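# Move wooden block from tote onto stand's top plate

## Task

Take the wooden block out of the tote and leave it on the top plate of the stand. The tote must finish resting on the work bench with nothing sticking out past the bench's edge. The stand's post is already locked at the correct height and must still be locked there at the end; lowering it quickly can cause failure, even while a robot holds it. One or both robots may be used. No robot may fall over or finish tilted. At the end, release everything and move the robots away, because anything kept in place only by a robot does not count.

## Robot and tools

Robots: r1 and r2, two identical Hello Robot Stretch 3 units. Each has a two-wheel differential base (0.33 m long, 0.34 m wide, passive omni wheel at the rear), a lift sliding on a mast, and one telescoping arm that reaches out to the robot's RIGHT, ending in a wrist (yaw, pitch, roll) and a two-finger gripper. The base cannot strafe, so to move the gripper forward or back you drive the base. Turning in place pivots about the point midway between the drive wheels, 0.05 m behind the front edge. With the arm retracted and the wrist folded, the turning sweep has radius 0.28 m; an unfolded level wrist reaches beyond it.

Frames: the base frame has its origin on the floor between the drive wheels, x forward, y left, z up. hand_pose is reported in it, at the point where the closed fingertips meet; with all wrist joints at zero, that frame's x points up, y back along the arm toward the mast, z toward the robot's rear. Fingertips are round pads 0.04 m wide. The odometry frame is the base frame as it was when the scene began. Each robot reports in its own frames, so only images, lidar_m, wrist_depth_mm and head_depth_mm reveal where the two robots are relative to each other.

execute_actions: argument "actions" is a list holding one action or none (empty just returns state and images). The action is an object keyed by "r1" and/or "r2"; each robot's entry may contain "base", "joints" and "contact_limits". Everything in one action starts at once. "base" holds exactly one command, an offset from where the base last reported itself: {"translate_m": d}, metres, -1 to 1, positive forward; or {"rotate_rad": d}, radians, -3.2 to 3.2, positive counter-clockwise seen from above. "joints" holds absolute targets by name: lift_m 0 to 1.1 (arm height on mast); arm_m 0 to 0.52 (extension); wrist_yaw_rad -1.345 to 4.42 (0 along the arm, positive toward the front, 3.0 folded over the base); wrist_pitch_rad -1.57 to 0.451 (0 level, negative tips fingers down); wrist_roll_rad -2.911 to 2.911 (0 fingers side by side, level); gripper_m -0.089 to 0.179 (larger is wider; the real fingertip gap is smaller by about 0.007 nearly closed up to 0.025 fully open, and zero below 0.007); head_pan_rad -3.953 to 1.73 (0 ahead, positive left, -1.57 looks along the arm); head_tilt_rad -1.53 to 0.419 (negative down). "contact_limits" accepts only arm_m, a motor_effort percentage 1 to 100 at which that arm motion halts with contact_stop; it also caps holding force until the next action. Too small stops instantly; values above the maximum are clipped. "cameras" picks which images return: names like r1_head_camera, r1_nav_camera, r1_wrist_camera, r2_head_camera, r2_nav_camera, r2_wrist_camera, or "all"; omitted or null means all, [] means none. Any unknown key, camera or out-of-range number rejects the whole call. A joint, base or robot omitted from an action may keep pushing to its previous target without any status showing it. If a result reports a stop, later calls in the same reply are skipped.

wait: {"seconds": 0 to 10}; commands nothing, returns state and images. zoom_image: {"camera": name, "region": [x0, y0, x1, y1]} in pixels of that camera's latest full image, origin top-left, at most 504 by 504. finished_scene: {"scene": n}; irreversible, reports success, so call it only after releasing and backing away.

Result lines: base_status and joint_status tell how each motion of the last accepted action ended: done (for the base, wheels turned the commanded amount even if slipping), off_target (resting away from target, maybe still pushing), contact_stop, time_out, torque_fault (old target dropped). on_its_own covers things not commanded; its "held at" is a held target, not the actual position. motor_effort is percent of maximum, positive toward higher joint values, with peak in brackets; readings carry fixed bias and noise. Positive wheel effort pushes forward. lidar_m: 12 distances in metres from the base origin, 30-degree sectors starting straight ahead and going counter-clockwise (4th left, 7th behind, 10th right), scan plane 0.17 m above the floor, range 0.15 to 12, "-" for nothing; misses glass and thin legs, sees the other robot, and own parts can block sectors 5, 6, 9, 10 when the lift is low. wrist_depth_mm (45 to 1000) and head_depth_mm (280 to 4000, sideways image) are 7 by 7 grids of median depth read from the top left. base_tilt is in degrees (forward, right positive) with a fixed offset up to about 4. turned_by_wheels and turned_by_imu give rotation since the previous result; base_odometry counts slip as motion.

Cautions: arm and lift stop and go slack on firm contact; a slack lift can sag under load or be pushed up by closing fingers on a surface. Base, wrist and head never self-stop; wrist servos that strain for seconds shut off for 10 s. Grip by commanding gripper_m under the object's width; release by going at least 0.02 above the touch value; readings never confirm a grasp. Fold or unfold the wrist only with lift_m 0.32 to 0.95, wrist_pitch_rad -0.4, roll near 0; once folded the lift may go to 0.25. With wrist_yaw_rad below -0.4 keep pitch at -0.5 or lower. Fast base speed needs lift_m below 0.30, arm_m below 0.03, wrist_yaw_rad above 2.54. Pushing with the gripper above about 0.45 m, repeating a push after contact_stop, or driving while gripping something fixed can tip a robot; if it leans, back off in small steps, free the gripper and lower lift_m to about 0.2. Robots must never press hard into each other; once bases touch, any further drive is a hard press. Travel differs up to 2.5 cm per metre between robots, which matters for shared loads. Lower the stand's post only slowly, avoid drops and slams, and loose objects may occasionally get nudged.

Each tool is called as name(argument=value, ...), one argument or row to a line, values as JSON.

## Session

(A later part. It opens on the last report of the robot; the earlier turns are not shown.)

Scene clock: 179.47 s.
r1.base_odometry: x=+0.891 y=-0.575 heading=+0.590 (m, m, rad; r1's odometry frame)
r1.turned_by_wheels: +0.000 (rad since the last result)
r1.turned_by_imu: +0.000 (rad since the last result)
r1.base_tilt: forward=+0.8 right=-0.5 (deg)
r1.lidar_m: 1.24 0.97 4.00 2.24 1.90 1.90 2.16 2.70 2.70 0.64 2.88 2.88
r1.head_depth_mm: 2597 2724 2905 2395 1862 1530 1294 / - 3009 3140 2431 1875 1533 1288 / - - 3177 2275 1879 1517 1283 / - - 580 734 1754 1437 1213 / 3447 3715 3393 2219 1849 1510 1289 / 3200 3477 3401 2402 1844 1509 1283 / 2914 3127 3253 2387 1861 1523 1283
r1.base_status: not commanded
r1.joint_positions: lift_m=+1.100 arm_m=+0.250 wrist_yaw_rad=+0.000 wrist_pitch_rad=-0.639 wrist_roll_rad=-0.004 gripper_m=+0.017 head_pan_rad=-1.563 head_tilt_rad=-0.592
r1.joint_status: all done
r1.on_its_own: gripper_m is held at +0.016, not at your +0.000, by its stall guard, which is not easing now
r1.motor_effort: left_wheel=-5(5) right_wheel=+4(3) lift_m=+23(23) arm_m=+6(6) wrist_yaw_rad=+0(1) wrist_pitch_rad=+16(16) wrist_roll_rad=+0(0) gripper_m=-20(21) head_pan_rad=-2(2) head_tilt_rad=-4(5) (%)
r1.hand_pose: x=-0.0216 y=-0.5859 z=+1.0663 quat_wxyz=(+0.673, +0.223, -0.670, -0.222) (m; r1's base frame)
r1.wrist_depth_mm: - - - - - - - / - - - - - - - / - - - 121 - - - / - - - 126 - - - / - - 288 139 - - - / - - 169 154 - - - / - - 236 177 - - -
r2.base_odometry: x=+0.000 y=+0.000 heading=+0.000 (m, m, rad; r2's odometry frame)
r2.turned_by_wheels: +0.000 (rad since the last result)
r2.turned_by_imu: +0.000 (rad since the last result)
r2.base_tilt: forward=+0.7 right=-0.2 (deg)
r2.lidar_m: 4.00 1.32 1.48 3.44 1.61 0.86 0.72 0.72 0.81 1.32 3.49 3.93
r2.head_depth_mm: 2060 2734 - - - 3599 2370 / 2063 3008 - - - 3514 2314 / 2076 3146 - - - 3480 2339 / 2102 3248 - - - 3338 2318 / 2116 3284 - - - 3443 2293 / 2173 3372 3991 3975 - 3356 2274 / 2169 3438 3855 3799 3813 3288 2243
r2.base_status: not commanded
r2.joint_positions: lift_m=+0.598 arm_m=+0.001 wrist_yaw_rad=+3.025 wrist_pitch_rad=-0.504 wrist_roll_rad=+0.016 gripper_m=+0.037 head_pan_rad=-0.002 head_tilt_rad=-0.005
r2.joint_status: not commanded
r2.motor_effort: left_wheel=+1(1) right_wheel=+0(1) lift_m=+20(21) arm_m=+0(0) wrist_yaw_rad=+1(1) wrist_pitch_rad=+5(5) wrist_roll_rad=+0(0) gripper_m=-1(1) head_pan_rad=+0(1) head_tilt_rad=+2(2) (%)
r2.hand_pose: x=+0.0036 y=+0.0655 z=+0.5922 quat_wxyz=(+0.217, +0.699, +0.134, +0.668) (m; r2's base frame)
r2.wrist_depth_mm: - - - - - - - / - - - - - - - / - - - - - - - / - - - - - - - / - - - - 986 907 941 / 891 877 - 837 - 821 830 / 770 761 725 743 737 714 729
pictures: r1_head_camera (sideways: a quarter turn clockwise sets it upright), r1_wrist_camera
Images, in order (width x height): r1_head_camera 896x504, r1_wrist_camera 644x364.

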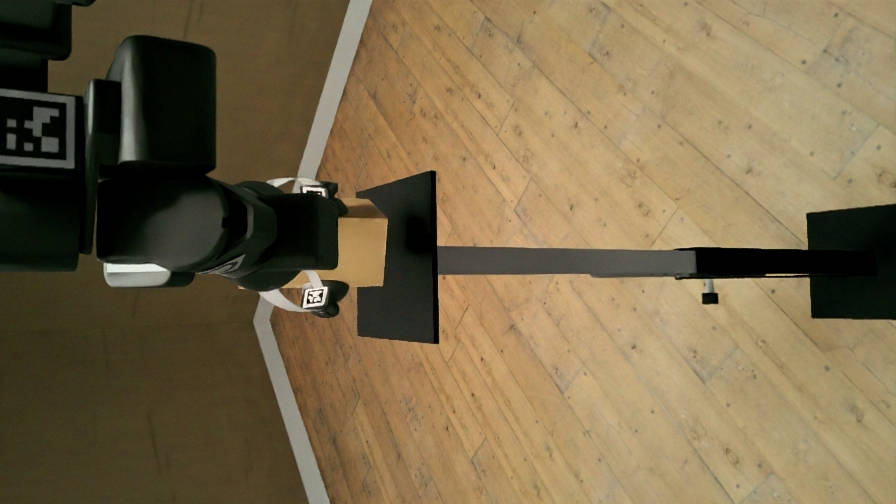

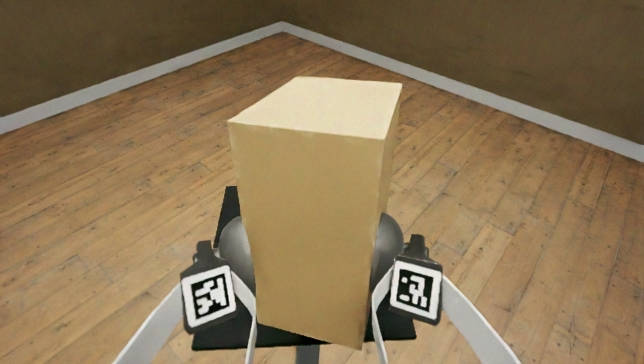

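execute_actions(
  actions=[
    {"r1":{"joints":{"arm_m":0.45,"wrist_pitch_rad":-1.45}}},
  ],
  cameras=["r1_wrist_camera"],
)

Scene clock: 189.87 s.
r1.base_odometry: x=+0.891 y=-0.575 heading=+0.590 (m, m, rad; r1's odometry frame)
r1.turned_by_wheels: +0.000 (rad since the last result)
r1.turned_by_imu: -0.001 (rad since the last result)
r1.base_tilt: forward=+0.8 right=-0.6 (deg)
r1.lidar_m: 1.24 0.97 3.95 2.24 1.90 1.90 2.17 2.71 2.70 0.64 2.89 2.88
r1.head_depth_mm: 2558 2696 2914 2442 1878 1529 1286 / 2774 2949 3140 2406 1860 1531 1292 / - 3195 3303 2239 1874 1531 1290 / - - 3173 768 1745 1446 1219 / 3331 3760 3330 2199 1868 1521 1276 / 3166 3457 3419 2404 1844 1506 1279 / 2944 3164 3236 2408 1837 1526 1285
r1.base_status: not commanded
r1.joint_positions: lift_m=+1.100 arm_m=+0.449 wrist_yaw_rad=+0.000 wrist_pitch_rad=-1.547 wrist_roll_rad=-0.004 gripper_m=+0.016 head_pan_rad=-1.563 head_tilt_rad=-0.593
r1.joint_status: wrist_pitch_rad off_target (ended at -1.547, target -1.450); the others done
r1.on_its_own: gripper_m is held at +0.016, not at your +0.000, by its stall guard, which is not easing now; wrist_pitch_rad is at rest, and its effort (+39) is outside its rest range (-20 to +32)
r1.motor_effort: left_wheel=-4(7) right_wheel=+3(4) lift_m=+19(23) arm_m=+13(14) wrist_yaw_rad=-1(7) wrist_pitch_rad=+39(39) wrist_roll_rad=+0(0) gripper_m=-2(19) head_pan_rad=-2(0) head_tilt_rad=-4(4) (%)
r1.hand_pose: x=-0.0216 y=-0.5759 z=+0.9819 quat_wxyz=(+0.507, +0.495, -0.504, -0.493) (m; r1's base frame)
r1.wrist_depth_mm: - 164 164 167 168 - - / - 167 167 170 171 - - / - - 169 172 174 - - / - - 173 175 177 - - / - - 176 178 - - - / - - - - - - - / - - - - - - -
r2.base_odometry: x=+0.000 y=+0.000 heading=+0.000 (m, m, rad; r2's odometry frame)
r2.turned_by_wheels: +0.000 (rad since the last result)
r2.turned_by_imu: -0.001 (rad since the last result)
r2.base_tilt: forward=+0.5 right=-0.1 (deg)
r2.lidar_m: 4.02 1.32 1.48 3.45 1.61 0.86 0.72 0.72 0.81 1.32 3.48 3.91
r2.head_depth_mm: 2043 2704 - - - 3534 2367 / 2064 2918 - - - 3557 2324 / 2082 3198 - - - 3480 2346 / 2108 3247 - - - 3421 2318 / 2113 3300 - - - 3356 2295 / 2142 3298 - 3924 3950 3330 2260 / 2166 3370 3796 3854 3852 3314 2305
r2.base_status: not commanded
r2.joint_positions: lift_m=+0.598 arm_m=+0.001 wrist_yaw_rad=+3.025 wrist_pitch_rad=-0.504 wrist_roll_rad=+0.016 gripper_m=+0.037 head_pan_rad=-0.002 head_tilt_rad=-0.005
r2.joint_status: not commanded
r2.motor_effort: left_wheel=+1(1) right_wheel=-1(0) lift_m=+21(21) arm_m=+0(0) wrist_yaw_rad=+0(0) wrist_pitch_rad=+4(5) wrist_roll_rad=+0(0) gripper_m=+0(0) head_pan_rad=+1(0) head_tilt_rad=+2(2) (%)
r2.hand_pose: x=+0.0036 y=+0.0655 z=+0.5922 quat_wxyz=(+0.217, +0.699, +0.134, +0.668) (m; r2's base frame)
r2.wrist_depth_mm: - - - - - - - / - - - - - - - / - - - - - - - / - - - - - - - / - - - 953 978 951 947 / 875 850 - 844 - 820 787 / 748 745 746 750 712 729 722
pictures: r1_wrist_camera
Images, in order (width x height): r1_wrist_camera 644x364.

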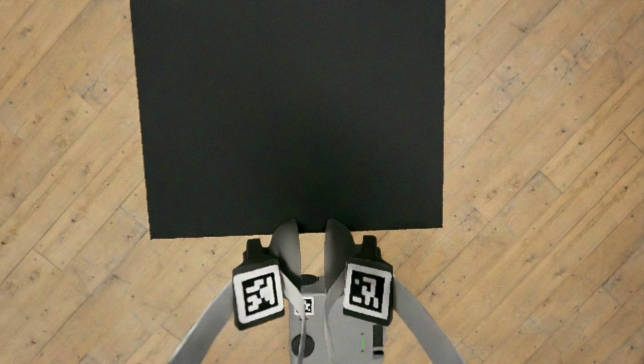

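execute_actions(
  actions=[
    {"r1":{"joints":{"arm_m":0.3,"head_tilt_rad":-0.9}}},
  ],
  cameras=["r1_head_camera","r1_nav_camera"],
)

Scene clock: 195.30 s.
r1.base_odometry: x=+0.891 y=-0.575 heading=+0.590 (m, m, rad; r1's odometry frame)
r1.turned_by_wheels: +0.000 (rad since the last result)
r1.turned_by_imu: -0.001 (rad since the last result)
r1.base_tilt: forward=+0.6 right=-0.5 (deg)
r1.lidar_m: 1.24 0.97 3.98 2.23 1.90 1.90 2.17 2.70 2.70 0.64 2.88 2.87
r1.head_depth_mm: 2657 2466 2022 1704 1476 1286 1157 / 2873 2501 2037 1706 1465 1298 1148 / 2945 2257 2001 1699 1460 1288 1150 / - 630 1884 1619 1400 1259 1142 / 3207 671 2002 1681 1446 1289 1145 / 3172 2443 1975 1687 1453 1287 1139 / 3036 2416 1988 1670 1450 1270 1134
r1.base_status: not commanded
r1.joint_positions: lift_m=+1.100 arm_m=+0.300 wrist_yaw_rad=+0.000 wrist_pitch_rad=-1.455 wrist_roll_rad=-0.004 gripper_m=+0.016 head_pan_rad=-1.563 head_tilt_rad=-0.889
r1.joint_status: all done
r1.on_its_own: gripper_m is held at +0.016, not at your +0.000, by its stall guard, which is not easing now; wrist_pitch_rad moved +0.093 to your old target -1.450
r1.motor_effort: left_wheel=-4(4) right_wheel=+3(3) lift_m=+19(19) arm_m=-5(12) wrist_yaw_rad=-1(1) wrist_pitch_rad=+2(39) wrist_roll_rad=+0(0) gripper_m=+0(1) head_pan_rad=-2(1) head_tilt_rad=-7(30) (%)
r1.hand_pose: x=-0.0216 y=-0.4511 z=+0.9813 quat_wxyz=(+0.529, +0.471, -0.527, -0.470) (m; r1's base frame)
r1.wrist_depth_mm: - - - 355 - - - / - - - - - - - / - - - - - - - / - - - - - - - / - - - - - - - / - - - - - - - / - - - - - - -
r2.base_odometry: x=+0.000 y=+0.000 heading=+0.000 (m, m, rad; r2's odometry frame)
r2.turned_by_wheels: +0.000 (rad since the last result)
r2.turned_by_imu: -0.001 (rad since the last result)
r2.base_tilt: forward=+0.6 right=-0.2 (deg)
r2.lidar_m: 4.02 1.32 1.48 3.44 1.61 0.86 0.72 0.72 0.81 1.32 3.49 3.93
r2.head_depth_mm: 2065 2719 - - - 3536 2342 / 2080 2961 - - - 3482 2349 / 2094 3142 - - - 3442 2323 / 2113 3239 - - - 3437 2323 / 2129 3269 - - - 3370 2287 / 2147 3398 3968 3983 - 3339 2281 / 2149 3384 3844 3824 3858 3270 2275
r2.base_status: not commanded
r2.joint_positions: lift_m=+0.598 arm_m=+0.001 wrist_yaw_rad=+3.025 wrist_pitch_rad=-0.504 wrist_roll_rad=+0.016 gripper_m=+0.037 head_pan_rad=-0.002 head_tilt_rad=-0.005
r2.joint_status: not commanded
r2.motor_effort: left_wheel=+0(1) right_wheel=-1(1) lift_m=+21(21) arm_m=+0(0) wrist_yaw_rad=+0(1) wrist_pitch_rad=+4(5) wrist_roll_rad=+0(1) gripper_m=+0(1) head_pan_rad=+0(0) head_tilt_rad=+2(2) (%)
r2.hand_pose: x=+0.0036 y=+0.0655 z=+0.5922 quat_wxyz=(+0.217, +0.699, +0.134, +0.668) (m; r2's base frame)
r2.wrist_depth_mm: - - - - - - - / - - - - - - - / - - - - - - - / - - - - - - - / - 997 - 956 971 949 932 / 849 875 - 859 - 846 806 / 768 761 733 740 743 730 729
pictures: r1_head_camera (sideways: a quarter turn clockwise sets it upright), r1_nav_camera (sideways: a quarter turn counterclockwise sets it upright)
Images, in order (width x height): r1_head_camera 896x504, r1_nav_camera 672x504.

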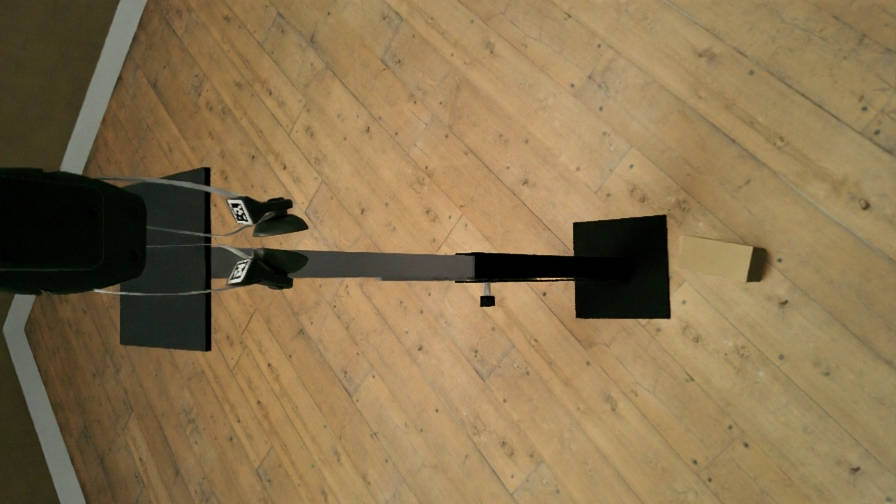

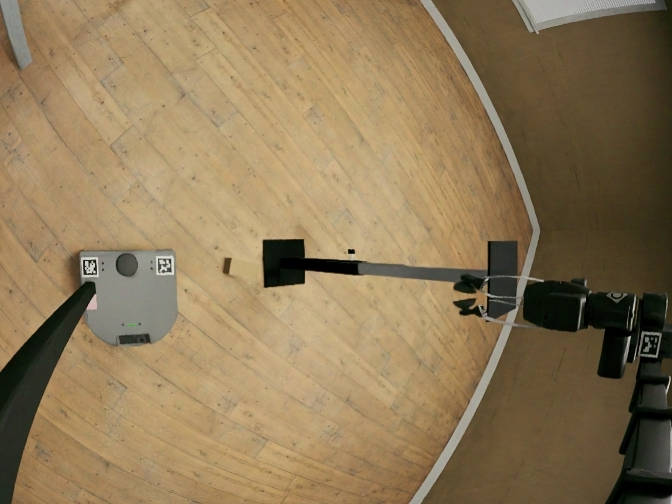

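execute_actions(
  actions=[
    {"r1":{"joints":{"arm_m":0.25,"gripper_m":0.12,"lift_m":0.3}}},
  ],
  cameras=["r1_wrist_camera"],
)

Scene clock: 212.87 s.
r1.base_odometry: x=+0.891 y=-0.575 heading=+0.590 (m, m, rad; r1's odometry frame)
r1.turned_by_wheels: +0.000 (rad since the last result)
r1.turned_by_imu: -0.002 (rad since the last result)
r1.base_tilt: forward=+0.7 right=-0.4 (deg)
r1.lidar_m: 1.24 0.97 3.99 2.23 1.90 1.90 2.17 2.70 2.70 0.64 2.89 2.88
r1.head_depth_mm: 2682 2509 2037 1717 1475 1293 1153 / 2872 2509 2030 1709 1467 1294 1156 / 2989 2245 2012 1704 1457 1295 1147 / 3147 655 1902 1628 1419 1231 1144 / 3206 673 1997 1683 1456 1283 1144 / 3152 2458 1995 1683 1447 1283 1142 / 2946 2447 1970 1689 1449 1269 1138
r1.base_status: not commanded
r1.joint_positions: lift_m=+0.300 arm_m=+0.250 wrist_yaw_rad=+0.000 wrist_pitch_rad=-1.454 wrist_roll_rad=-0.004 gripper_m=+0.120 head_pan_rad=-1.563 head_tilt_rad=-0.889
r1.joint_status: all done
r1.motor_effort: left_wheel=-4(4) right_wheel=+3(3) lift_m=+14(18) arm_m=-5(5) wrist_yaw_rad=-1(1) wrist_pitch_rad=+2(2) wrist_roll_rad=+0(0) gripper_m=-1(81) head_pan_rad=-1(2) head_tilt_rad=-6(7) (%)
r1.hand_pose: x=-0.0216 y=-0.4012 z=+0.1817 quat_wxyz=(+0.529, +0.471, -0.527, -0.470) (m; r1's base frame)
r1.wrist_depth_mm: 324 325 325 325 338 342 345 / 326 326 331 336 340 345 350 / 325 329 332 259 339 345 349 / 325 331 333 259 342 342 350 / 324 332 334 337 341 346 351 / 328 329 337 339 344 349 352 / 327 334 333 341 345 345 355
r2.base_odometry: x=+0.000 y=+0.000 heading=+0.000 (m, m, rad; r2's odometry frame)
r2.turned_by_wheels: +0.000 (rad since the last result)
r2.turned_by_imu: -0.001 (rad since the last result)
r2.base_tilt: forward=+0.5 right=-0.1 (deg)
r2.lidar_m: 4.01 1.31 1.48 3.37 1.60 0.86 0.72 0.72 0.81 1.32 3.48 3.93
r2.head_depth_mm: 2060 2715 - - - 3548 2375 / 2058 2956 - - - 3489 2354 / 2110 3160 - - - 3477 2333 / 2096 3291 - - - 3411 2309 / 2117 3316 - - - 3343 2302 / 2160 3357 3879 3948 3991 3350 2285 / 2149 3412 3889 3912 3793 3278 2276
r2.base_status: not commanded
r2.joint_positions: lift_m=+0.598 arm_m=+0.001 wrist_yaw_rad=+3.025 wrist_pitch_rad=-0.504 wrist_roll_rad=+0.016 gripper_m=+0.037 head_pan_rad=-0.002 head_tilt_rad=-0.005
r2.joint_status: not commanded
r2.motor_effort: left_wheel=+0(0) right_wheel=+0(1) lift_m=+21(21) arm_m=+1(1) wrist_yaw_rad=+1(0) wrist_pitch_rad=+5(4) wrist_roll_rad=+0(0) gripper_m=+0(1) head_pan_rad=+0(1) head_tilt_rad=+3(2) (%)
r2.hand_pose: x=+0.0036 y=+0.0655 z=+0.5922 quat_wxyz=(+0.217, +0.699, +0.134, +0.668) (m; r2's base frame)
r2.wrist_depth_mm: - - - - - - - / - - - - - - - / - - - - - - - / - - - - - - - / - 976 - 991 972 979 942 / 853 870 - 839 - 820 817 / 789 775 743 744 751 724 725
pictures: r1_wrist_camera
Images, in order (width x height): r1_wrist_camera 644x364.

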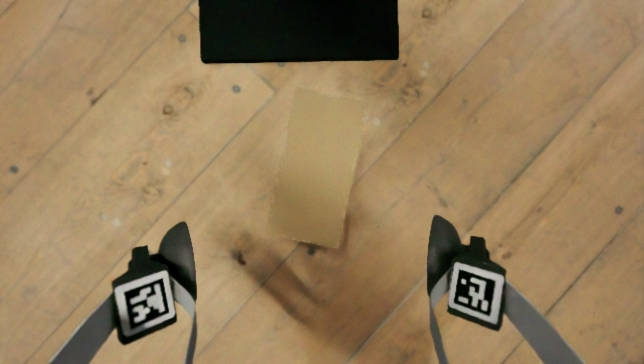

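execute_actions(
  actions=[
    {"r1":{"joints":{"arm_m":0.30,"gripper_m":0.10,"lift_m":0.16}}},
  ],
  cameras=["r1_wrist_camera"],
)

execute_actions(
  actions=[
    {"r1":{"joints":{"gripper_m":0.02}}},
  ],
  cameras=[],
)

execute_actions(
  actions=[
    {"r1":{"joints":{"lift_m":1.1,"arm_m":0.1}}},
  ],
  cameras=["r1_wrist_camera"],
)

Scene clock: 221.60 s.
r1.base_odometry: x=+0.891 y=-0.575 heading=+0.590 (m, m, rad; r1's odometry frame)
r1.turned_by_wheels: +0.000 (rad since the last result)
r1.turned_by_imu: -0.001 (rad since the last result)
r1.base_tilt: forward=+0.9 right=-0.5 (deg)
r1.lidar_m: 1.24 0.97 4.00 2.24 1.89 1.90 2.16 2.71 2.70 3.10 2.88 2.88
r1.head_depth_mm: 2656 2462 2024 1701 1467 1298 1154 / 2862 2492 2013 1708 1467 1299 1153 / 3021 2268 2018 1700 1473 1284 1156 / 3134 653 1916 1617 1411 1240 1147 / 3179 672 1992 1671 1459 1283 1146 / 3163 2465 1989 1680 1461 1276 1144 / 2971 2449 1991 1677 1454 1273 1142
r1.base_status: not commanded
r1.joint_positions: lift_m=+0.160 arm_m=+0.300 wrist_yaw_rad=+0.000 wrist_pitch_rad=-1.454 wrist_roll_rad=-0.004 gripper_m=+0.100 head_pan_rad=-1.563 head_tilt_rad=-0.889
r1.joint_status: all done
r1.motor_effort: left_wheel=-4(3) right_wheel=+3(3) lift_m=+14(13) arm_m=+6(3) wrist_yaw_rad=+0(1) wrist_pitch_rad=+2(2) wrist_roll_rad=+0(0) gripper_m=+0(72) head_pan_rad=-1(2) head_tilt_rad=-8(7) (%)
r1.hand_pose: x=-0.0216 y=-0.4504 z=+0.0417 quat_wxyz=(+0.529, +0.471, -0.527, -0.469) (m; r1's base frame)
r1.wrist_depth_mm: 192 185 186 189 190 203 206 / 192 195 197 198 202 203 205 / 193 195 197 121 202 205 206 / 192 195 197 121 122 205 208 / 194 196 198 121 122 205 207 / 193 196 120 121 122 206 208 / 194 197 159 121 203 206 209
r2.base_odometry: x=+0.000 y=+0.000 heading=+0.000 (m, m, rad; r2's odometry frame)
r2.turned_by_wheels: +0.000 (rad since the last result)
r2.turned_by_imu: -0.001 (rad since the last result)
r2.base_tilt: forward=+0.5 right=-0.1 (deg)
r2.lidar_m: 4.00 1.32 1.48 3.46 1.60 0.86 0.72 0.72 0.81 1.32 3.49 3.92
r2.head_depth_mm: 2043 2721 - - - 3517 2378 / 2073 2961 - - - 3455 2346 / 2123 3256 - - - 3442 2299 / 2109 3207 - - - 3417 2316 / 2124 3256 - - - 3372 2279 / 2145 3345 3985 3963 3932 3314 2260 / 2179 3340 3868 3890 3883 3341 2253
r2.base_status: not commanded
r2.joint_positions: lift_m=+0.598 arm_m=+0.001 wrist_yaw_rad=+3.025 wrist_pitch_rad=-0.504 wrist_roll_rad=+0.016 gripper_m=+0.037 head_pan_rad=-0.002 head_tilt_rad=-0.005
r2.joint_status: not commanded
r2.motor_effort: left_wheel=+0(1) right_wheel=-1(1) lift_m=+21(21) arm_m=-1(0) wrist_yaw_rad=+0(0) wrist_pitch_rad=+4(5) wrist_roll_rad=+1(1) gripper_m=+0(1) head_pan_rad=-1(1) head_tilt_rad=+2(2) (%)
r2.hand_pose: x=+0.0036 y=+0.0655 z=+0.5922 quat_wxyz=(+0.217, +0.699, +0.134, +0.668) (m; r2's base frame)
r2.wrist_depth_mm: - - - - - - - / - - - - - - - / - - - - - - - / - - - - - - - / - 976 - 965 990 938 943 / 885 858 - 816 - 854 824 / 760 746 743 734 751 742 713
pictures: r1_wrist_camera
Images, in order (width x height): r1_wrist_camera 644x364.

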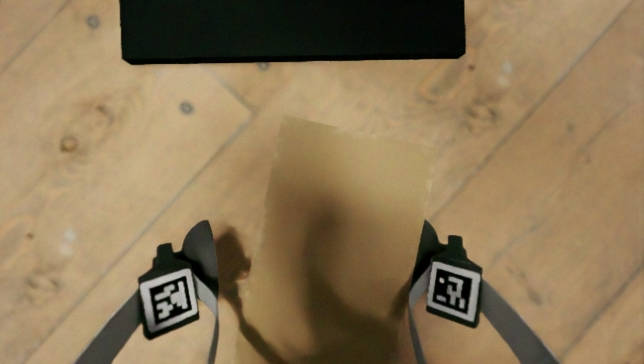

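Scene clock: 223.20 s.
r1.base_odometry: x=+0.891 y=-0.575 heading=+0.590 (m, m, rad; r1's odometry frame)
r1.turned_by_wheels: +0.000 (rad since the last result)
r1.turned_by_imu: +0.000 (rad since the last result)
r1.base_tilt: forward=+0.7 right=-0.6 (deg)
r1.lidar_m: 1.24 0.97 3.98 2.23 1.90 1.90 2.17 2.70 2.70 3.09 2.89 2.88
r1.head_depth_mm: 2654 2516 2048 1705 1474 1288 1153 / 2842 2497 2019 1699 1462 1284 1160 / 2941 2322 2022 1697 1469 1286 1156 / 3160 652 1905 1633 1397 1225 1146 / 3189 672 2005 1685 1456 1276 1141 / 3124 2460 1966 1675 1452 1273 1135 / 3017 2439 1980 1677 1445 1274 1137
r1.base_status: not commanded
r1.joint_positions: lift_m=+0.160 arm_m=+0.300 wrist_yaw_rad=+0.000 wrist_pitch_rad=-1.454 wrist_roll_rad=-0.003 gripper_m=+0.022 head_pan_rad=-1.563 head_tilt_rad=-0.889
r1.joint_status: all done
r1.motor_effort: left_wheel=-4(4) right_wheel=+4(5) lift_m=+14(14) arm_m=+7(6) wrist_yaw_rad=-1(1) wrist_pitch_rad=+2(2) wrist_roll_rad=-1(1) gripper_m=-5(98) head_pan_rad=-2(3) head_tilt_rad=-6(7) (%)
r1.hand_pose: x=-0.0216 y=-0.4504 z=+0.0417 quat_wxyz=(+0.529, +0.471, -0.527, -0.470) (m; r1's base frame)
r1.wrist_depth_mm: 194 187 189 191 192 205 207 / 194 196 197 200 202 205 208 / 194 197 198 122 203 205 208 / 195 197 199 122 123 206 208 / 195 197 198 122 123 206 208 / 195 197 121 122 123 206 209 / 196 198 122 122 205 208 209
r2.base_odometry: x=+0.000 y=+0.000 heading=+0.000 (m, m, rad; r2's odometry frame)
r2.turned_by_wheels: +0.000 (rad since the last result)
r2.turned_by_imu: +0.000 (rad since the last result)
r2.base_tilt: forward=+0.7 right=-0.3 (deg)
r2.lidar_m: 4.01 1.32 1.48 3.46 1.60 0.86 0.72 0.72 0.81 1.32 3.48 3.93
r2.head_depth_mm: 2050 2728 - - - 3513 2350 / 2060 2956 - - - 3425 2334 / 2084 3188 - - - 3422 2347 / 2103 3265 - - - 3416 2294 / 2114 3237 - - - 3349 2305 / 2133 3385 3981 3994 3974 3356 2287 / 2153 3385 3816 3894 3848 3248 2243
r2.base_status: not commanded
r2.joint_positions: lift_m=+0.598 arm_m=+0.001 wrist_yaw_rad=+3.025 wrist_pitch_rad=-0.504 wrist_roll_rad=+0.016 gripper_m=+0.037 head_pan_rad=-0.002 head_tilt_rad=-0.005
r2.joint_status: not commanded
r2.motor_effort: left_wheel=+1(1) right_wheel=+0(1) lift_m=+21(21) arm_m=+0(0) wrist_yaw_rad=+0(0) wrist_pitch_rad=+5(5) wrist_roll_rad=+1(0) gripper_m=+1(1) head_pan_rad=+0(1) head_tilt_rad=+2(2) (%)
r2.hand_pose: x=+0.0036 y=+0.0655 z=+0.5922 quat_wxyz=(+0.217, +0.699, +0.134, +0.668) (m; r2's base frame)
r2.wrist_depth_mm: - - - - - - - / - - - - - - - / - - - - - - - / - - - - - - - / - 987 - 959 982 963 896 / 885 863 - 848 - 814 818 / 776 755 736 742 713 729 712
pictures: none
No camera images: the call's "cameras" was empty. Leave "cameras" out to get every camera's image.

Scene clock: 232.57 s.
r1.base_odometry: x=+0.891 y=-0.575 heading=+0.590 (m, m, rad; r1's odometry frame)
r1.turned_by_wheels: +0.000 (rad since the last result)
r1.turned_by_imu: -0.001 (rad since the last result)
r1.base_tilt: forward=+0.9 right=-0.5 (deg)
r1.lidar_m: 1.24 0.97 3.99 2.24 1.90 1.90 2.17 2.71 2.70 0.64 2.88 2.88
r1.head_depth_mm: 2746 2547 2029 1710 1473 1289 1153 / - 2510 1962 1732 1473 1293 1151 / - - - 348 319 1263 1149 / - - - 348 317 1264 1147 / 3169 671 1992 1732 1424 1271 1144 / 3158 2426 1986 1669 1442 1277 1145 / 3009 2426 2000 1676 1452 1279 1136
r1.base_status: not commanded
r1.joint_positions: lift_m=+1.100 arm_m=+0.100 wrist_yaw_rad=+0.000 wrist_pitch_rad=-1.450 wrist_roll_rad=-0.002 gripper_m=+0.027 head_pan_rad=-1.563 head_tilt_rad=-0.889
r1.joint_status: all done
r1.on_its_own: gripper_m is held at +0.026, not at your +0.020, by its stall guard, which is not easing now
r1.motor_effort: left_wheel=-4(5) right_wheel=+3(4) lift_m=+23(25) arm_m=-5(6) wrist_yaw_rad=-1(1) wrist_pitch_rad=+0(2) wrist_roll_rad=-1(1) gripper_m=-20(22) head_pan_rad=-1(2) head_tilt_rad=-7(7) (%)
r1.hand_pose: x=-0.0216 y=-0.2524 z=+0.9811 quat_wxyz=(+0.530, +0.469, -0.528, -0.469) (m; r1's base frame)
r1.wrist_depth_mm: - - - - - - - / - - - - - - - / - - - - - - - / - - - 125 - - - / - - 125 125 - - - / - - 125 125 125 - - / - - - 125 - - -
r2.base_odometry: x=+0.000 y=+0.000 heading=+0.000 (m, m, rad; r2's odometry frame)
r2.turned_by_wheels: +0.000 (rad since the last result)
r2.turned_by_imu: -0.001 (rad since the last result)
r2.base_tilt: forward=+0.7 right=-0.1 (deg)
r2.lidar_m: 4.00 1.31 1.48 3.46 1.60 0.86 0.72 0.72 0.81 1.33 3.47 3.95
r2.head_depth_mm: 2051 2709 - - - 3488 2344 / 2078 2932 - - - 3477 2364 / 2108 3205 - - - 3453 2320 / 2105 3244 - - - 3404 2324 / 2134 3276 - - - 3423 2270 / 2143 3337 3968 3970 - 3354 2287 / 2172 3321 3829 3833 3873 3264 2255
r2.base_status: not commanded
r2.joint_positions: lift_m=+0.598 arm_m=+0.001 wrist_yaw_rad=+3.025 wrist_pitch_rad=-0.504 wrist_roll_rad=+0.016 gripper_m=+0.037 head_pan_rad=-0.002 head_tilt_rad=-0.005
r2.joint_status: not commanded
r2.motor_effort: left_wheel=+1(1) right_wheel=-1(1) lift_m=+21(21) arm_m=+0(0) wrist_yaw_rad=+1(0) wrist_pitch_rad=+4(5) wrist_roll_rad=+0(1) gripper_m=+0(1) head_pan_rad=+1(0) head_tilt_rad=+2(2) (%)
r2.hand_pose: x=+0.0036 y=+0.0655 z=+0.5922 quat_wxyz=(+0.217, +0.699, +0.134, +0.668) (m; r2's base frame)
r2.wrist_depth_mm: - - - - - - - / - - - - - - - / - - - - - - - / - - - - - - - / - 975 - 977 995 941 969 / 886 830 - 828 - 824 804 / 767 742 728 747 730 726 698
pictures: r1_wrist_camera
Images, in order (width x height): r1_wrist_camera 644x364.

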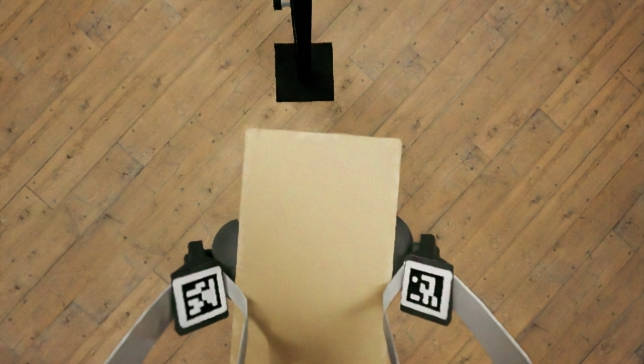

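execute_actions(
  actions=[
    {"r1":{"joints":{"wrist_pitch_rad":-0.6}}},
  ],
  cameras=[],
)

execute_actions(
  actions=[
    {"r1":{"joints":{"arm_m":0.42}}},
  ],
  cameras=[],
)

execute_actions(
  actions=[
    {"r1":{"joints":{"wrist_pitch_rad":-1.05}}},
  ],
  cameras=["r1_wrist_camera","r1_head_camera"],
)

Scene clock: 247.40 s.
r1.base_odometry: x=+0.891 y=-0.575 heading=+0.590 (m, m, rad; r1's odometry frame)
r1.turned_by_wheels: +0.000 (rad since the last result)
r1.turned_by_imu: -0.001 (rad since the last result)
r1.base_tilt: forward=+0.8 right=-0.6 (deg)
r1.lidar_m: 1.24 0.97 3.99 2.24 1.90 1.90 2.16 2.71 2.70 0.64 2.89 2.88
r1.head_depth_mm: 2778 2490 2038 1716 1473 1292 1153 / - 2483 2027 1708 1477 1292 1152 / - - 1953 1692 1472 1287 1153 / - - 820 1616 1390 1287 1142 / 3208 2229 2024 1674 1468 1288 1141 / 3143 2453 1995 1670 1451 1282 1141 / 3011 2434 1990 1661 1437 1273 1137
r1.base_status: not commanded
r1.joint_positions: lift_m=+1.100 arm_m=+0.100 wrist_yaw_rad=+0.000 wrist_pitch_rad=-0.637 wrist_roll_rad=-0.002 gripper_m=+0.027 head_pan_rad=-1.563 head_tilt_rad=-0.889
r1.joint_status: all done
r1.on_its_own: gripper_m is held at +0.026, not at your +0.020, by its stall guard, which is not easing now
r1.motor_effort: left_wheel=-4(4) right_wheel=+3(3) lift_m=+23(23) arm_m=-5(5) wrist_yaw_rad=+0(0) wrist_pitch_rad=+15(15) wrist_roll_rad=-1(1) gripper_m=-19(20) head_pan_rad=-2(2) head_tilt_rad=-7(6) (%)
r1.hand_pose: x=-0.0216 y=-0.4370 z=+1.0666 quat_wxyz=(+0.672, +0.222, -0.670, -0.222) (m; r1's base frame)
r1.wrist_depth_mm: - - - - - - - / - - - - - - - / - - - 412 - - - / - - - 126 - - - / - - 126 126 - - - / - - 126 125 125 - - / - - - 125 - - -
r2.base_odometry: x=+0.000 y=+0.000 heading=+0.000 (m, m, rad; r2's odometry frame)
r2.turned_by_wheels: +0.000 (rad since the last result)
r2.turned_by_imu: +0.000 (rad since the last result)
r2.base_tilt: forward=+0.5 right=-0.2 (deg)
r2.lidar_m: 4.01 1.32 1.48 3.46 1.60 0.86 0.72 0.72 0.81 1.32 3.49 3.92
r2.head_depth_mm: 2055 2696 - - - 3559 2367 / 2048 2942 - - - 3484 2352 / 2089 3200 - - - 3458 2348 / 2105 3259 - - - 3429 2262 / 2139 3327 - - - 3390 2300 / 2147 3351 3934 3894 - 3334 2270 / 2152 3365 3828 3839 3865 3310 2243
r2.base_status: not commanded
r2.joint_positions: lift_m=+0.598 arm_m=+0.001 wrist_yaw_rad=+3.025 wrist_pitch_rad=-0.504 wrist_roll_rad=+0.016 gripper_m=+0.037 head_pan_rad=-0.002 head_tilt_rad=-0.005
r2.joint_status: not commanded
r2.motor_effort: left_wheel=+1(1) right_wheel=-1(0) lift_m=+21(21) arm_m=+0(0) wrist_yaw_rad=+0(1) wrist_pitch_rad=+5(5) wrist_roll_rad=+1(0) gripper_m=+0(0) head_pan_rad=+0(1) head_tilt_rad=+2(2) (%)
r2.hand_pose: x=+0.0036 y=+0.0655 z=+0.5922 quat_wxyz=(+0.217, +0.699, +0.134, +0.668) (m; r2's base frame)
r2.wrist_depth_mm: - - - - - - - / - - - - - - - / - - - - - - - / - - - - - - - / - 986 - 977 - 949 935 / 885 836 - 850 - 811 815 / 783 748 753 730 731 727 717
pictures: none
No camera images: the call's "cameras" was empty. Leave "cameras" out to get every camera's image.

Scene clock: 250.97 s.
r1.base_odometry: x=+0.891 y=-0.575 heading=+0.590 (m, m, rad; r1's odometry frame)
r1.turned_by_wheels: +0.000 (rad since the last result)
r1.turned_by_imu: -0.001 (rad since the last result)
r1.base_tilt: forward=+0.7 right=-0.5 (deg)
r1.lidar_m: 1.24 0.97 3.99 2.23 1.89 1.90 2.16 2.70 2.70 0.64 2.88 2.89
r1.head_depth_mm: 2680 2508 2026 1700 1481 1303 1153 / 2885 2513 2035 1700 1471 1285 1156 / 3015 2313 2000 1698 1466 1289 1143 / 620 650 1931 1616 1403 1285 1143 / 3175 670 1987 1684 1460 1288 1144 / 3130 2423 1968 1682 1452 1280 1141 / 3001 2427 1983 1675 1451 1274 1137
r1.base_status: not commanded
r1.joint_positions: lift_m=+1.100 arm_m=+0.420 wrist_yaw_rad=+0.000 wrist_pitch_rad=-0.636 wrist_roll_rad=-0.002 gripper_m=+0.027 head_pan_rad=-1.563 head_tilt_rad=-0.889
r1.joint_status: all done
r1.on_its_own: gripper_m is held at +0.026, not at your +0.020, by its stall guard, which is not easing now
r1.motor_effort: left_wheel=-4(4) right_wheel=+3(3) lift_m=+23(23) arm_m=+6(7) wrist_yaw_rad=-1(0) wrist_pitch_rad=+14(15) wrist_roll_rad=-1(1) gripper_m=-20(20) head_pan_rad=-2(1) head_tilt_rad=-6(5) (%)
r1.hand_pose: x=-0.0216 y=-0.7564 z=+1.0669 quat_wxyz=(+0.673, +0.221, -0.671, -0.221) (m; r1's base frame)
r1.wrist_depth_mm: - - - - - - - / - - - - - - - / - - - - - - - / - - - 126 - - - / - - 127 126 - - - / - - 126 125 125 - - / - - - 125 - - -
r2.base_odometry: x=+0.000 y=+0.000 heading=+0.000 (m, m, rad; r2's odometry frame)
r2.turned_by_wheels: +0.000 (rad since the last result)
r2.turned_by_imu: +0.000 (rad since the last result)
r2.base_tilt: forward=+0.6 right=-0.1 (deg)
r2.lidar_m: 4.01 1.31 1.48 3.46 1.60 0.86 0.72 0.72 0.81 1.32 3.47 3.92
r2.head_depth_mm: 2060 2776 - - - 3548 2390 / 2064 2915 - - - 3506 2356 / 2101 3213 - - - 3444 2312 / 2105 3245 - - - 3425 2285 / 2120 3229 - - - 3390 2309 / 2149 3268 3979 - 3933 3408 2243 / 2156 3372 3881 3913 3816 3295 2240
r2.base_status: not commanded
r2.joint_positions: lift_m=+0.598 arm_m=+0.001 wrist_yaw_rad=+3.025 wrist_pitch_rad=-0.504 wrist_roll_rad=+0.016 gripper_m=+0.037 head_pan_rad=-0.002 head_tilt_rad=-0.005
r2.joint_status: not commanded
r2.motor_effort: left_wheel=+1(1) right_wheel=-1(1) lift_m=+21(21) arm_m=+0(0) wrist_yaw_rad=+1(1) wrist_pitch_rad=+5(5) wrist_roll_rad=+0(1) gripper_m=+0(0) head_pan_rad=+1(0) head_tilt_rad=+2(2) (%)
r2.hand_pose: x=+0.0036 y=+0.0655 z=+0.5922 quat_wxyz=(+0.217, +0.699, +0.134, +0.668) (m; r2's base frame)
r2.wrist_depth_mm: - - - - - - - / - - - - - - - / - - - - - - - / - - - - - - - / 975 977 - 972 992 937 932 / 887 856 - 853 - 829 826 / 785 762 733 743 743 730 716
pictures: none
No camera images: the call's "cameras" was empty. Leave "cameras" out to get every camera's image.

Scene clock: 252.53 s.
r1.base_odometry: x=+0.891 y=-0.575 heading=+0.590 (m, m, rad; r1's odometry frame)
r1.turned_by_wheels: +0.000 (rad since the last result)
r1.turned_by_imu: +0.000 (rad since the last result)
r1.base_tilt: forward=+0.8 right=-0.5 (deg)
r1.lidar_m: 1.24 0.97 3.96 2.23 1.91 1.90 2.16 2.70 2.70 0.64 2.89 2.88
r1.head_depth_mm: 2694 2473 2047 1688 1471 1296 1155 / 2886 2494 2028 1697 1473 1296 1155 / 3014 2325 2007 1673 1465 1285 1145 / 585 673 1891 1604 1397 1284 1142 / 3219 2251 1985 1686 1465 1291 1151 / 3138 2444 1988 1686 1467 1285 1142 / 2987 2426 1974 1667 1448 1270 1137
r1.base_status: not commanded
r1.joint_positions: lift_m=+1.100 arm_m=+0.420 wrist_yaw_rad=+0.000 wrist_pitch_rad=-1.039 wrist_roll_rad=-0.001 gripper_m=+0.027 head_pan_rad=-1.563 head_tilt_rad=-0.890
r1.joint_status: all done
r1.on_its_own: gripper_m is held at +0.026, not at your +0.020, by its stall guard, which is not easing now
r1.motor_effort: left_wheel=-1(4) right_wheel=+1(7) lift_m=+13(23) arm_m=+4(5) wrist_yaw_rad=-1(1) wrist_pitch_rad=-4(46) wrist_roll_rad=-2(2) gripper_m=-20(21) head_pan_rad=-2(2) head_tilt_rad=-6(6) (%)
r1.hand_pose: x=-0.0216 y=-0.6738 z=+1.0059 quat_wxyz=(+0.614, +0.351, -0.613, -0.351) (m; r1's base frame)
r1.wrist_depth_mm: - - - 124 - - - / - - 98 94 - - - / - - 78 79 80 - - / - - 86 87 93 - - / - - 104 103 212 - - / - - 124 126 130 - - / - - 182 180 187 - -
r2.base_odometry: x=+0.000 y=+0.000 heading=+0.000 (m, m, rad; r2's odometry frame)
r2.turned_by_wheels: +0.000 (rad since the last result)
r2.turned_by_imu: +0.000 (rad since the last result)
r2.base_tilt: forward=+0.5 right=-0.3 (deg)
r2.lidar_m: 4.02 1.32 1.48 3.45 1.60 0.86 0.72 0.72 0.81 1.32 3.50 3.92
r2.head_depth_mm: 2056 2698 - - - 3573 2360 / 2057 2975 - - - 3488 2336 / 2098 3136 - - - 3430 2365 / 2098 3212 - - - 3382 2311 / 2134 3302 - - - 3349 2318 / 2127 3250 3899 3924 - 3327 2275 / 2162 3415 3807 3826 3831 3300 2222
r2.base_status: not commanded
r2.joint_positions: lift_m=+0.598 arm_m=+0.001 wrist_yaw_rad=+3.025 wrist_pitch_rad=-0.504 wrist_roll_rad=+0.016 gripper_m=+0.037 head_pan_rad=-0.002 head_tilt_rad=-0.005
r2.joint_status: not commanded
r2.motor_effort: left_wheel=+1(1) right_wheel=-1(1) lift_m=+21(21) arm_m=+0(0) wrist_yaw_rad=+1(0) wrist_pitch_rad=+4(5) wrist_roll_rad=+1(1) gripper_m=-1(0) head_pan_rad=+1(1) head_tilt_rad=+2(2) (%)
r2.hand_pose: x=+0.0036 y=+0.0655 z=+0.5922 quat_wxyz=(+0.217, +0.699, +0.134, +0.668) (m; r2's base frame)
r2.wrist_depth_mm: - - - - - - - / - - - - - - - / - - - - - - - / - - - - - - - / - 990 - 975 963 926 923 / 837 874 - 838 - 817 807 / 762 762 749 744 728 749 730
pictures: r1_head_camera (sideways: a quarter turn clockwise sets it upright), r1_wrist_camera
Images, in order (width x height): r1_head_camera 896x504, r1_wrist_camera 644x364.

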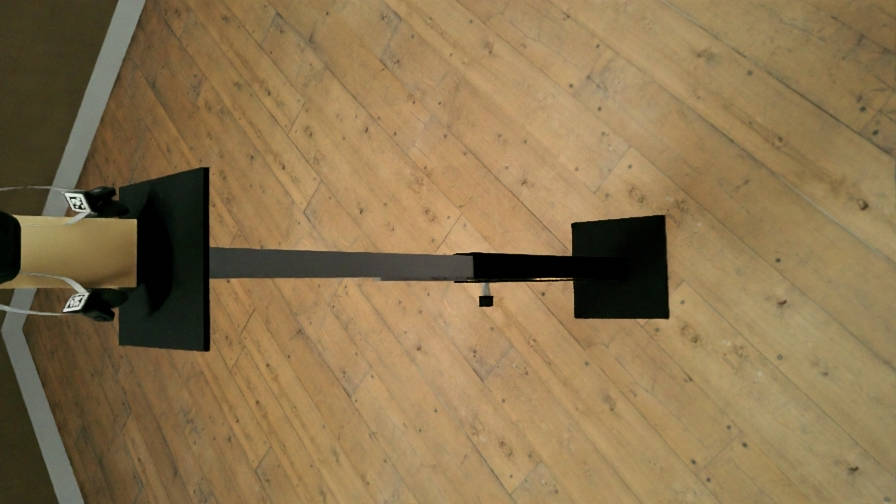

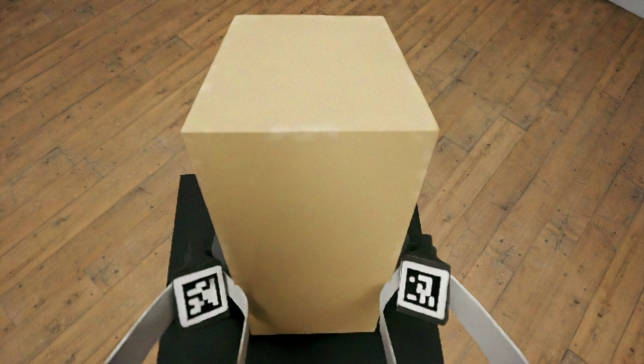

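Pitching down pressed the block onto the plate (lift effort fell from 23 to 13), so I'm stopping the press. Release, slide the fingers back off the block, then check the plate and post.

execute_actions(
  actions=[
    {"r1":{"joints":{"gripper_m":0.12}}},
  ],
  cameras=[],
)

execute_actions(
  actions=[
    {"r1":{"joints":{"arm_m":0.2}}},
  ],
  cameras=[],
)

execute_actions(
  actions=[
    {"r1":{"joints":{"wrist_pitch_rad":-0.5,"head_tilt_rad":-0.89}}},
  ],
  cameras=["r1_head_camera","r1_wrist_camera"],
)

Scene clock: 263.17 s.
r1.base_odometry: x=+0.891 y=-0.575 heading=+0.590 (m, m, rad; r1's odometry frame)
r1.turned_by_wheels: +0.000 (rad since the last result)
r1.turned_by_imu: -0.001 (rad since the last result)
r1.base_tilt: forward=+0.7 right=-0.5 (deg)
r1.lidar_m: 1.24 0.97 4.00 2.24 1.90 1.90 2.17 2.70 2.70 0.64 2.89 2.88
r1.head_depth_mm: 2683 2505 2014 1690 1479 1293 1159 / 2849 2473 2007 1701 1471 1297 1154 / 2970 2306 2015 1706 1462 1295 1143 / 577 633 1901 1621 1392 1288 1146 / 3289 2245 2004 1670 1461 1278 1143 / 3106 2425 2001 1676 1453 1267 1143 / 3009 2430 1966 1672 1457 1267 1145
r1.base_status: not commanded
r1.joint_positions: lift_m=+1.100 arm_m=+0.420 wrist_yaw_rad=+0.000 wrist_pitch_rad=-1.057 wrist_roll_rad=-0.001 gripper_m=+0.120 head_pan_rad=-1.563 head_tilt_rad=-0.890
r1.joint_status: all done
r1.motor_effort: left_wheel=-2(1) right_wheel=+1(1) lift_m=+14(14) arm_m=+4(4) wrist_yaw_rad=+1(0) wrist_pitch_rad=+3(4) wrist_roll_rad=-2(2) gripper_m=-1(79) head_pan_rad=-1(1) head_tilt_rad=-6(6) (%)
r1.hand_pose: x=-0.0216 y=-0.6697 z=+1.0040 quat_wxyz=(+0.611, +0.357, -0.610, -0.357) (m; r1's base frame)
r1.wrist_depth_mm: - - - - - - - / - - 105 104 - - - / - - 98 97 - - - / - - 91 91 94 - - / - - 85 85 86 - - / - - 82 83 83 - - / - - 182 184 187 - -
r2.base_odometry: x=+0.000 y=+0.000 heading=+0.000 (m, m, rad; r2's odometry frame)
r2.turned_by_wheels: +0.000 (rad since the last result)
r2.turned_by_imu: +0.000 (rad since the last result)
r2.base_tilt: forward=+0.7 right=-0.2 (deg)
r2.lidar_m: 4.01 1.32 1.48 3.46 1.61 0.86 0.72 0.72 0.81 1.32 3.48 3.91
r2.head_depth_mm: 2046 2712 - - - 3503 2354 / 2084 2902 - - - 3513 2330 / 2086 3187 - - - 3471 2349 / 2112 3245 - - - 3433 2315 / 2132 3284 - - - 3338 2275 / 2135 3364 3970 3976 3917 3347 2271 / 2177 3384 3800 3841 3860 3326 2257
r2.base_status: not commanded
r2.joint_positions: lift_m=+0.598 arm_m=+0.001 wrist_yaw_rad=+3.025 wrist_pitch_rad=-0.504 wrist_roll_rad=+0.016 gripper_m=+0.037 head_pan_rad=-0.002 head_tilt_rad=-0.005
r2.joint_status: not commanded
r2.motor_effort: left_wheel=+1(1) right_wheel=-1(1) lift_m=+21(21) arm_m=-1(0) wrist_yaw_rad=+0(1) wrist_pitch_rad=+5(5) wrist_roll_rad=+0(1) gripper_m=-1(1) head_pan_rad=+0(1) head_tilt_rad=+2(2) (%)
r2.hand_pose: x=+0.0036 y=+0.0655 z=+0.5922 quat_wxyz=(+0.217, +0.699, +0.134, +0.668) (m; r2's base frame)
r2.wrist_depth_mm: - - - - - - - / - - - - - - - / - - - - - - - / - - - - - - - / - 989 - 998 988 952 933 / 880 869 - 837 - 818 803 / 763 773 757 732 748 723 716
pictures: none
No camera images: the call's "cameras" was empty. Leave "cameras" out to get every camera's image.

Scene clock: 266.03 s.
r1.base_odometry: x=+0.891 y=-0.575 heading=+0.590 (m, m, rad; r1's odometry frame)
r1.turned_by_wheels: +0.000 (rad since the last result)
r1.turned_by_imu: +0.000 (rad since the last result)
r1.base_tilt: forward=+0.9 right=-0.5 (deg)
r1.lidar_m: 1.24 0.97 3.99 2.24 1.90 1.89 2.16 2.70 2.70 0.64 2.88 2.88
r1.head_depth_mm: 2635 2496 2020 1695 1480 1300 1158 / 2899 2455 2015 1698 1481 1295 1158 / - 2407 1992 1688 1460 1288 1149 / - 705 1889 1627 1394 1280 1147 / 3321 671 1993 1674 1466 1290 1142 / 3118 2444 1998 1665 1436 1277 1141 / 3013 2405 1986 1674 1456 1282 1139
r1.base_status: not commanded
r1.joint_positions: lift_m=+1.100 arm_m=+0.200 wrist_yaw_rad=+0.000 wrist_pitch_rad=-1.057 wrist_roll_rad=-0.001 gripper_m=+0.120 head_pan_rad=-1.563 head_tilt_rad=-0.890
r1.joint_status: all done
r1.motor_effort: left_wheel=-1(1) right_wheel=+1(1) lift_m=+14(14) arm_m=-5(5) wrist_yaw_rad=-1(0) wrist_pitch_rad=+3(3) wrist_roll_rad=-2(2) gripper_m=-1(0) head_pan_rad=-1(2) head_tilt_rad=-6(6) (%)
r1.hand_pose: x=-0.0216 y=-0.4504 z=+1.0040 quat_wxyz=(+0.611, +0.357, -0.610, -0.357) (m; r1's base frame)
r1.wrist_depth_mm: - - 269 263 - - - / - - 255 255 - - - / - - - - - - - / - - - - - - - / - - - - - - - / - - - - - - - / - - - - - - -
r2.base_odometry: x=+0.000 y=+0.000 heading=+0.000 (m, m, rad; r2's odometry frame)
r2.turned_by_wheels: +0.000 (rad since the last result)
r2.turned_by_imu: +0.000 (rad since the last result)
r2.base_tilt: forward=+0.6 right=-0.1 (deg)
r2.lidar_m: 4.02 1.32 1.48 3.43 1.61 0.86 0.72 0.72 0.81 1.32 3.48 3.91
r2.head_depth_mm: 2037 2722 - - - 3568 2365 / 2082 2957 - - - 3580 2358 / 2108 3137 - - - 3479 2315 / 2107 3216 - - - 3398 2348 / 2138 3213 - - - 3390 2309 / 2155 3332 3976 3935 - 3373 2278 / 2160 3394 3858 3856 3849 3316 2265
r2.base_status: not commanded
r2.joint_positions: lift_m=+0.598 arm_m=+0.001 wrist_yaw_rad=+3.025 wrist_pitch_rad=-0.504 wrist_roll_rad=+0.016 gripper_m=+0.037 head_pan_rad=-0.002 head_tilt_rad=-0.005
r2.joint_status: not commanded
r2.motor_effort: left_wheel=+0(1) right_wheel=-1(1) lift_m=+21(20) arm_m=+0(0) wrist_yaw_rad=+0(1) wrist_pitch_rad=+4(5) wrist_roll_rad=+1(1) gripper_m=-1(1) head_pan_rad=+1(1) head_tilt_rad=+2(2) (%)
r2.hand_pose: x=+0.0036 y=+0.0655 z=+0.5922 quat_wxyz=(+0.217, +0.699, +0.134, +0.668) (m; r2's base frame)
r2.wrist_depth_mm: - - - - - - - / - - - - - - - / - - - - - - - / - - - - - - - / - - - 983 973 939 921 / 865 859 - 827 - 798 806 / 762 758 739 742 745 719 721
pictures: none
No camera images: the call's "cameras" was empty. Leave "cameras" out to get every camera's image.

Scene clock: 267.13 s.
r1.base_odometry: x=+0.891 y=-0.575 heading=+0.590 (m, m, rad; r1's odometry frame)
r1.turned_by_wheels: +0.000 (rad since the last result)
r1.turned_by_imu: +0.000 (rad since the last result)
r1.base_tilt: forward=+0.7 right=-0.6 (deg)
r1.lidar_m: 1.24 0.97 4.01 2.24 1.90 1.90 2.17 2.70 2.70 0.64 2.88 2.88
r1.head_depth_mm: 2658 2516 2037 1697 1475 1283 1154 / 2845 2493 2034 1700 1460 1295 1148 / 2880 2339 2003 1686 1465 1285 1153 / 607 634 1888 1629 1393 1285 1144 / 2984 2232 1996 1683 1453 1281 1140 / 3180 2431 1986 1672 1450 1275 1142 / 3004 2411 1991 1653 1447 1272 1139
r1.base_status: not commanded
r1.joint_positions: lift_m=+1.100 arm_m=+0.200 wrist_yaw_rad=+0.000 wrist_pitch_rad=-0.520 wrist_roll_rad=-0.001 gripper_m=+0.120 head_pan_rad=-1.563 head_tilt_rad=-0.890
r1.joint_status: all done
r1.motor_effort: left_wheel=-1(1) right_wheel=+1(1) lift_m=+14(14) arm_m=-5(6) wrist_yaw_rad=-1(1) wrist_pitch_rad=+8(9) wrist_roll_rad=-2(2) gripper_m=+0(1) head_pan_rad=-3(2) head_tilt_rad=+0(5) (%)
r1.hand_pose: x=-0.0215 y=-0.5557 z=+1.0906 quat_wxyz=(+0.684, +0.182, -0.683, -0.182) (m; r1's base frame)
r1.wrist_depth_mm: - - - - - - - / - - - - - - - / - - - 298 - - - / - - - 252 - - - / - - 368 295 - - - / - - 302 296 - - - / - - - 271 - - -
r2.base_odometry: x=+0.000 y=+0.000 heading=+0.000 (m, m, rad; r2's odometry frame)
r2.turned_by_wheels: +0.000 (rad since the last result)
r2.turned_by_imu: +0.000 (rad since the last result)
r2.base_tilt: forward=+0.6 right=-0.3 (deg)
r2.lidar_m: 4.01 1.31 1.48 3.46 1.60 0.86 0.72 0.72 0.81 1.32 3.47 3.93
r2.head_depth_mm: 2076 2741 - - - 3557 2330 / 2083 3006 - - - 3599 2367 / 2113 3239 - - - 3493 2323 / 2098 3263 - - - 3423 2299 / 2122 3314 - - - 3425 2284 / 2137 3331 4000 3967 - 3303 2253 / 2154 3331 3916 3895 3886 3300 2248
r2.base_status: not commanded
r2.joint_positions: lift_m=+0.598 arm_m=+0.001 wrist_yaw_rad=+3.025 wrist_pitch_rad=-0.504 wrist_roll_rad=+0.016 gripper_m=+0.037 head_pan_rad=-0.002 head_tilt_rad=-0.005
r2.joint_status: not commanded
r2.motor_effort: left_wheel=+1(1) right_wheel=-1(1) lift_m=+21(21) arm_m=+0(0) wrist_yaw_rad=+1(1) wrist_pitch_rad=+5(5) wrist_roll_rad=+1(0) gripper_m=+0(1) head_pan_rad=+1(1) head_tilt_rad=+2(2) (%)
r2.hand_pose: x=+0.0036 y=+0.0655 z=+0.5922 quat_wxyz=(+0.217, +0.699, +0.134, +0.668) (m; r2's base frame)
r2.wrist_depth_mm: - - - - - - - / - - - - - - - / - - - - - - - / - - - - - - - / - 999 - 977 997 972 937 / 866 848 - 831 - 838 815 / 760 749 750 761 743 725 743
pictures: r1_head_camera (sideways: a quarter turn clockwise sets it upright), r1_wrist_camera
Images, in order (width x height): r1_head_camera 896x504, r1_wrist_camera 644x364.

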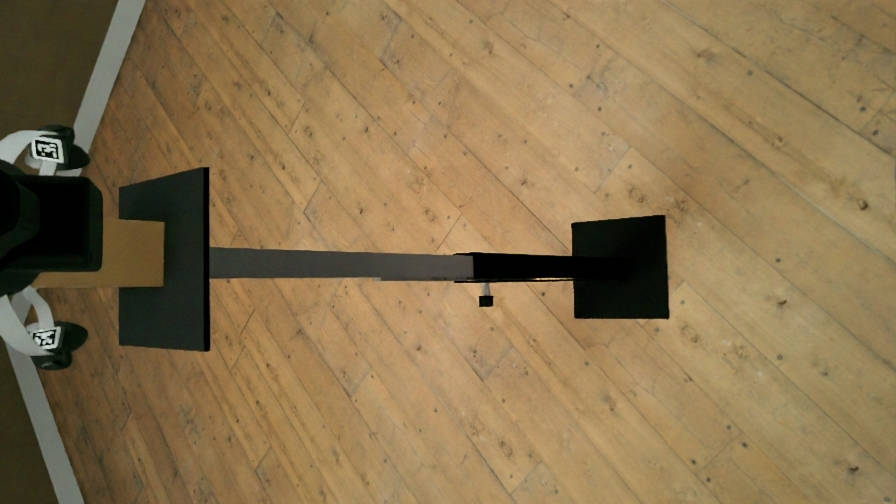

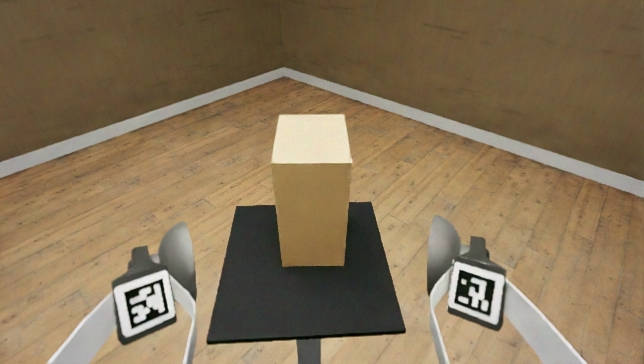

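Block is centred on the plate and the post is unchanged. I'm retracting the arm and ending the scene.

execute_actions(
  actions=[
    {"r1":{"joints":{"arm_m":0.0}}},
  ],
  cameras=[],
)

finished_scene(
  scene=1,
)

Scene clock: 274.37 s.
r1.base_odometry: x=+0.891 y=-0.575 heading=+0.590 (m, m, rad; r1's odometry frame)
r1.turned_by_wheels: +0.000 (rad since the last result)
r1.turned_by_imu: -0.001 (rad since the last result)
r1.base_tilt: forward=+0.8 right=-0.6 (deg)
r1.lidar_m: 1.24 0.97 3.98 2.24 1.90 1.90 2.16 2.71 2.70 0.64 2.89 2.88
r1.head_depth_mm: - - - 1644 1463 1284 1151 / - - - - 1473 1292 1151 / - - - 1625 1469 1289 1146 / 595 - 857 1578 1395 1286 1148 / 3164 647 1981 1689 1455 1291 1141 / 3162 2516 2010 1688 1457 1281 1142 / 2943 2407 1989 1671 1445 1277 1129
r1.base_status: not commanded
r1.joint_positions: lift_m=+1.100 arm_m=+0.000 wrist_yaw_rad=+0.000 wrist_pitch_rad=-0.520 wrist_roll_rad=-0.001 gripper_m=+0.120 head_pan_rad=-1.563 head_tilt_rad=-0.890
r1.joint_status: all done
r1.motor_effort: left_wheel=-1(1) right_wheel=+1(1) lift_m=+14(14) arm_m=-6(6) wrist_yaw_rad=-1(0) wrist_pitch_rad=+8(8) wrist_roll_rad=-2(2) gripper_m=-1(1) head_pan_rad=-1(2) head_tilt_rad=+0(1) (%)
r1.hand_pose: x=-0.0215 y=-0.3558 z=+1.0908 quat_wxyz=(+0.684, +0.182, -0.683, -0.182) (m; r1's base frame)
r1.wrist_depth_mm: - - - - - - - / - - - - - - - / - - - 476 - - - / - - - 450 - - - / - - - - - - - / - - - - - - - / - - - - - - -
r2.base_odometry: x=+0.000 y=+0.000 heading=+0.000 (m, m, rad; r2's odometry frame)
r2.turned_by_wheels: +0.000 (rad since the last result)
r2.turned_by_imu: -0.001 (rad since the last result)
r2.base_tilt: forward=+0.6 right=-0.2 (deg)
r2.lidar_m: 4.03 1.32 1.48 3.45 1.60 0.86 0.72 0.72 0.81 1.32 3.48 3.93
r2.head_depth_mm: 2053 2707 - - - 3597 2359 / 2088 2940 - - - 3508 2360 / 2079 3205 - - - 3451 2353 / 2104 3195 - - - 3413 2300 / 2130 3294 - - - 3393 2290 / 2148 3344 3952 3859 - 3350 2287 / 2159 3359 3810 3859 3895 3301 2246
r2.base_status: not commanded
r2.joint_positions: lift_m=+0.598 arm_m=+0.001 wrist_yaw_rad=+3.025 wrist_pitch_rad=-0.504 wrist_roll_rad=+0.016 gripper_m=+0.037 head_pan_rad=-0.002 head_tilt_rad=-0.005
r2.joint_status: not commanded
r2.motor_effort: left_wheel=+0(1) right_wheel=-1(1) lift_m=+21(21) arm_m=+0(0) wrist_yaw_rad=+0(1) wrist_pitch_rad=+5(5) wrist_roll_rad=+0(0) gripper_m=+0(0) head_pan_rad=+1(1) head_tilt_rad=+2(2) (%)
r2.hand_pose: x=+0.0036 y=+0.0655 z=+0.5922 quat_wxyz=(+0.217, +0.699, +0.134, +0.668) (m; r2's base frame)
r2.wrist_depth_mm: - - - - - - - / - - - - - - - / - - - - - - - / - - - - - - - / - - - 991 - 917 933 / 876 865 - 823 - 814 826 / 771 754 728 741 752 711 722
pictures: none
No camera images: the call's "cameras" was empty. Leave "cameras" out to get every camera's image.

The scene is finished: the task was done.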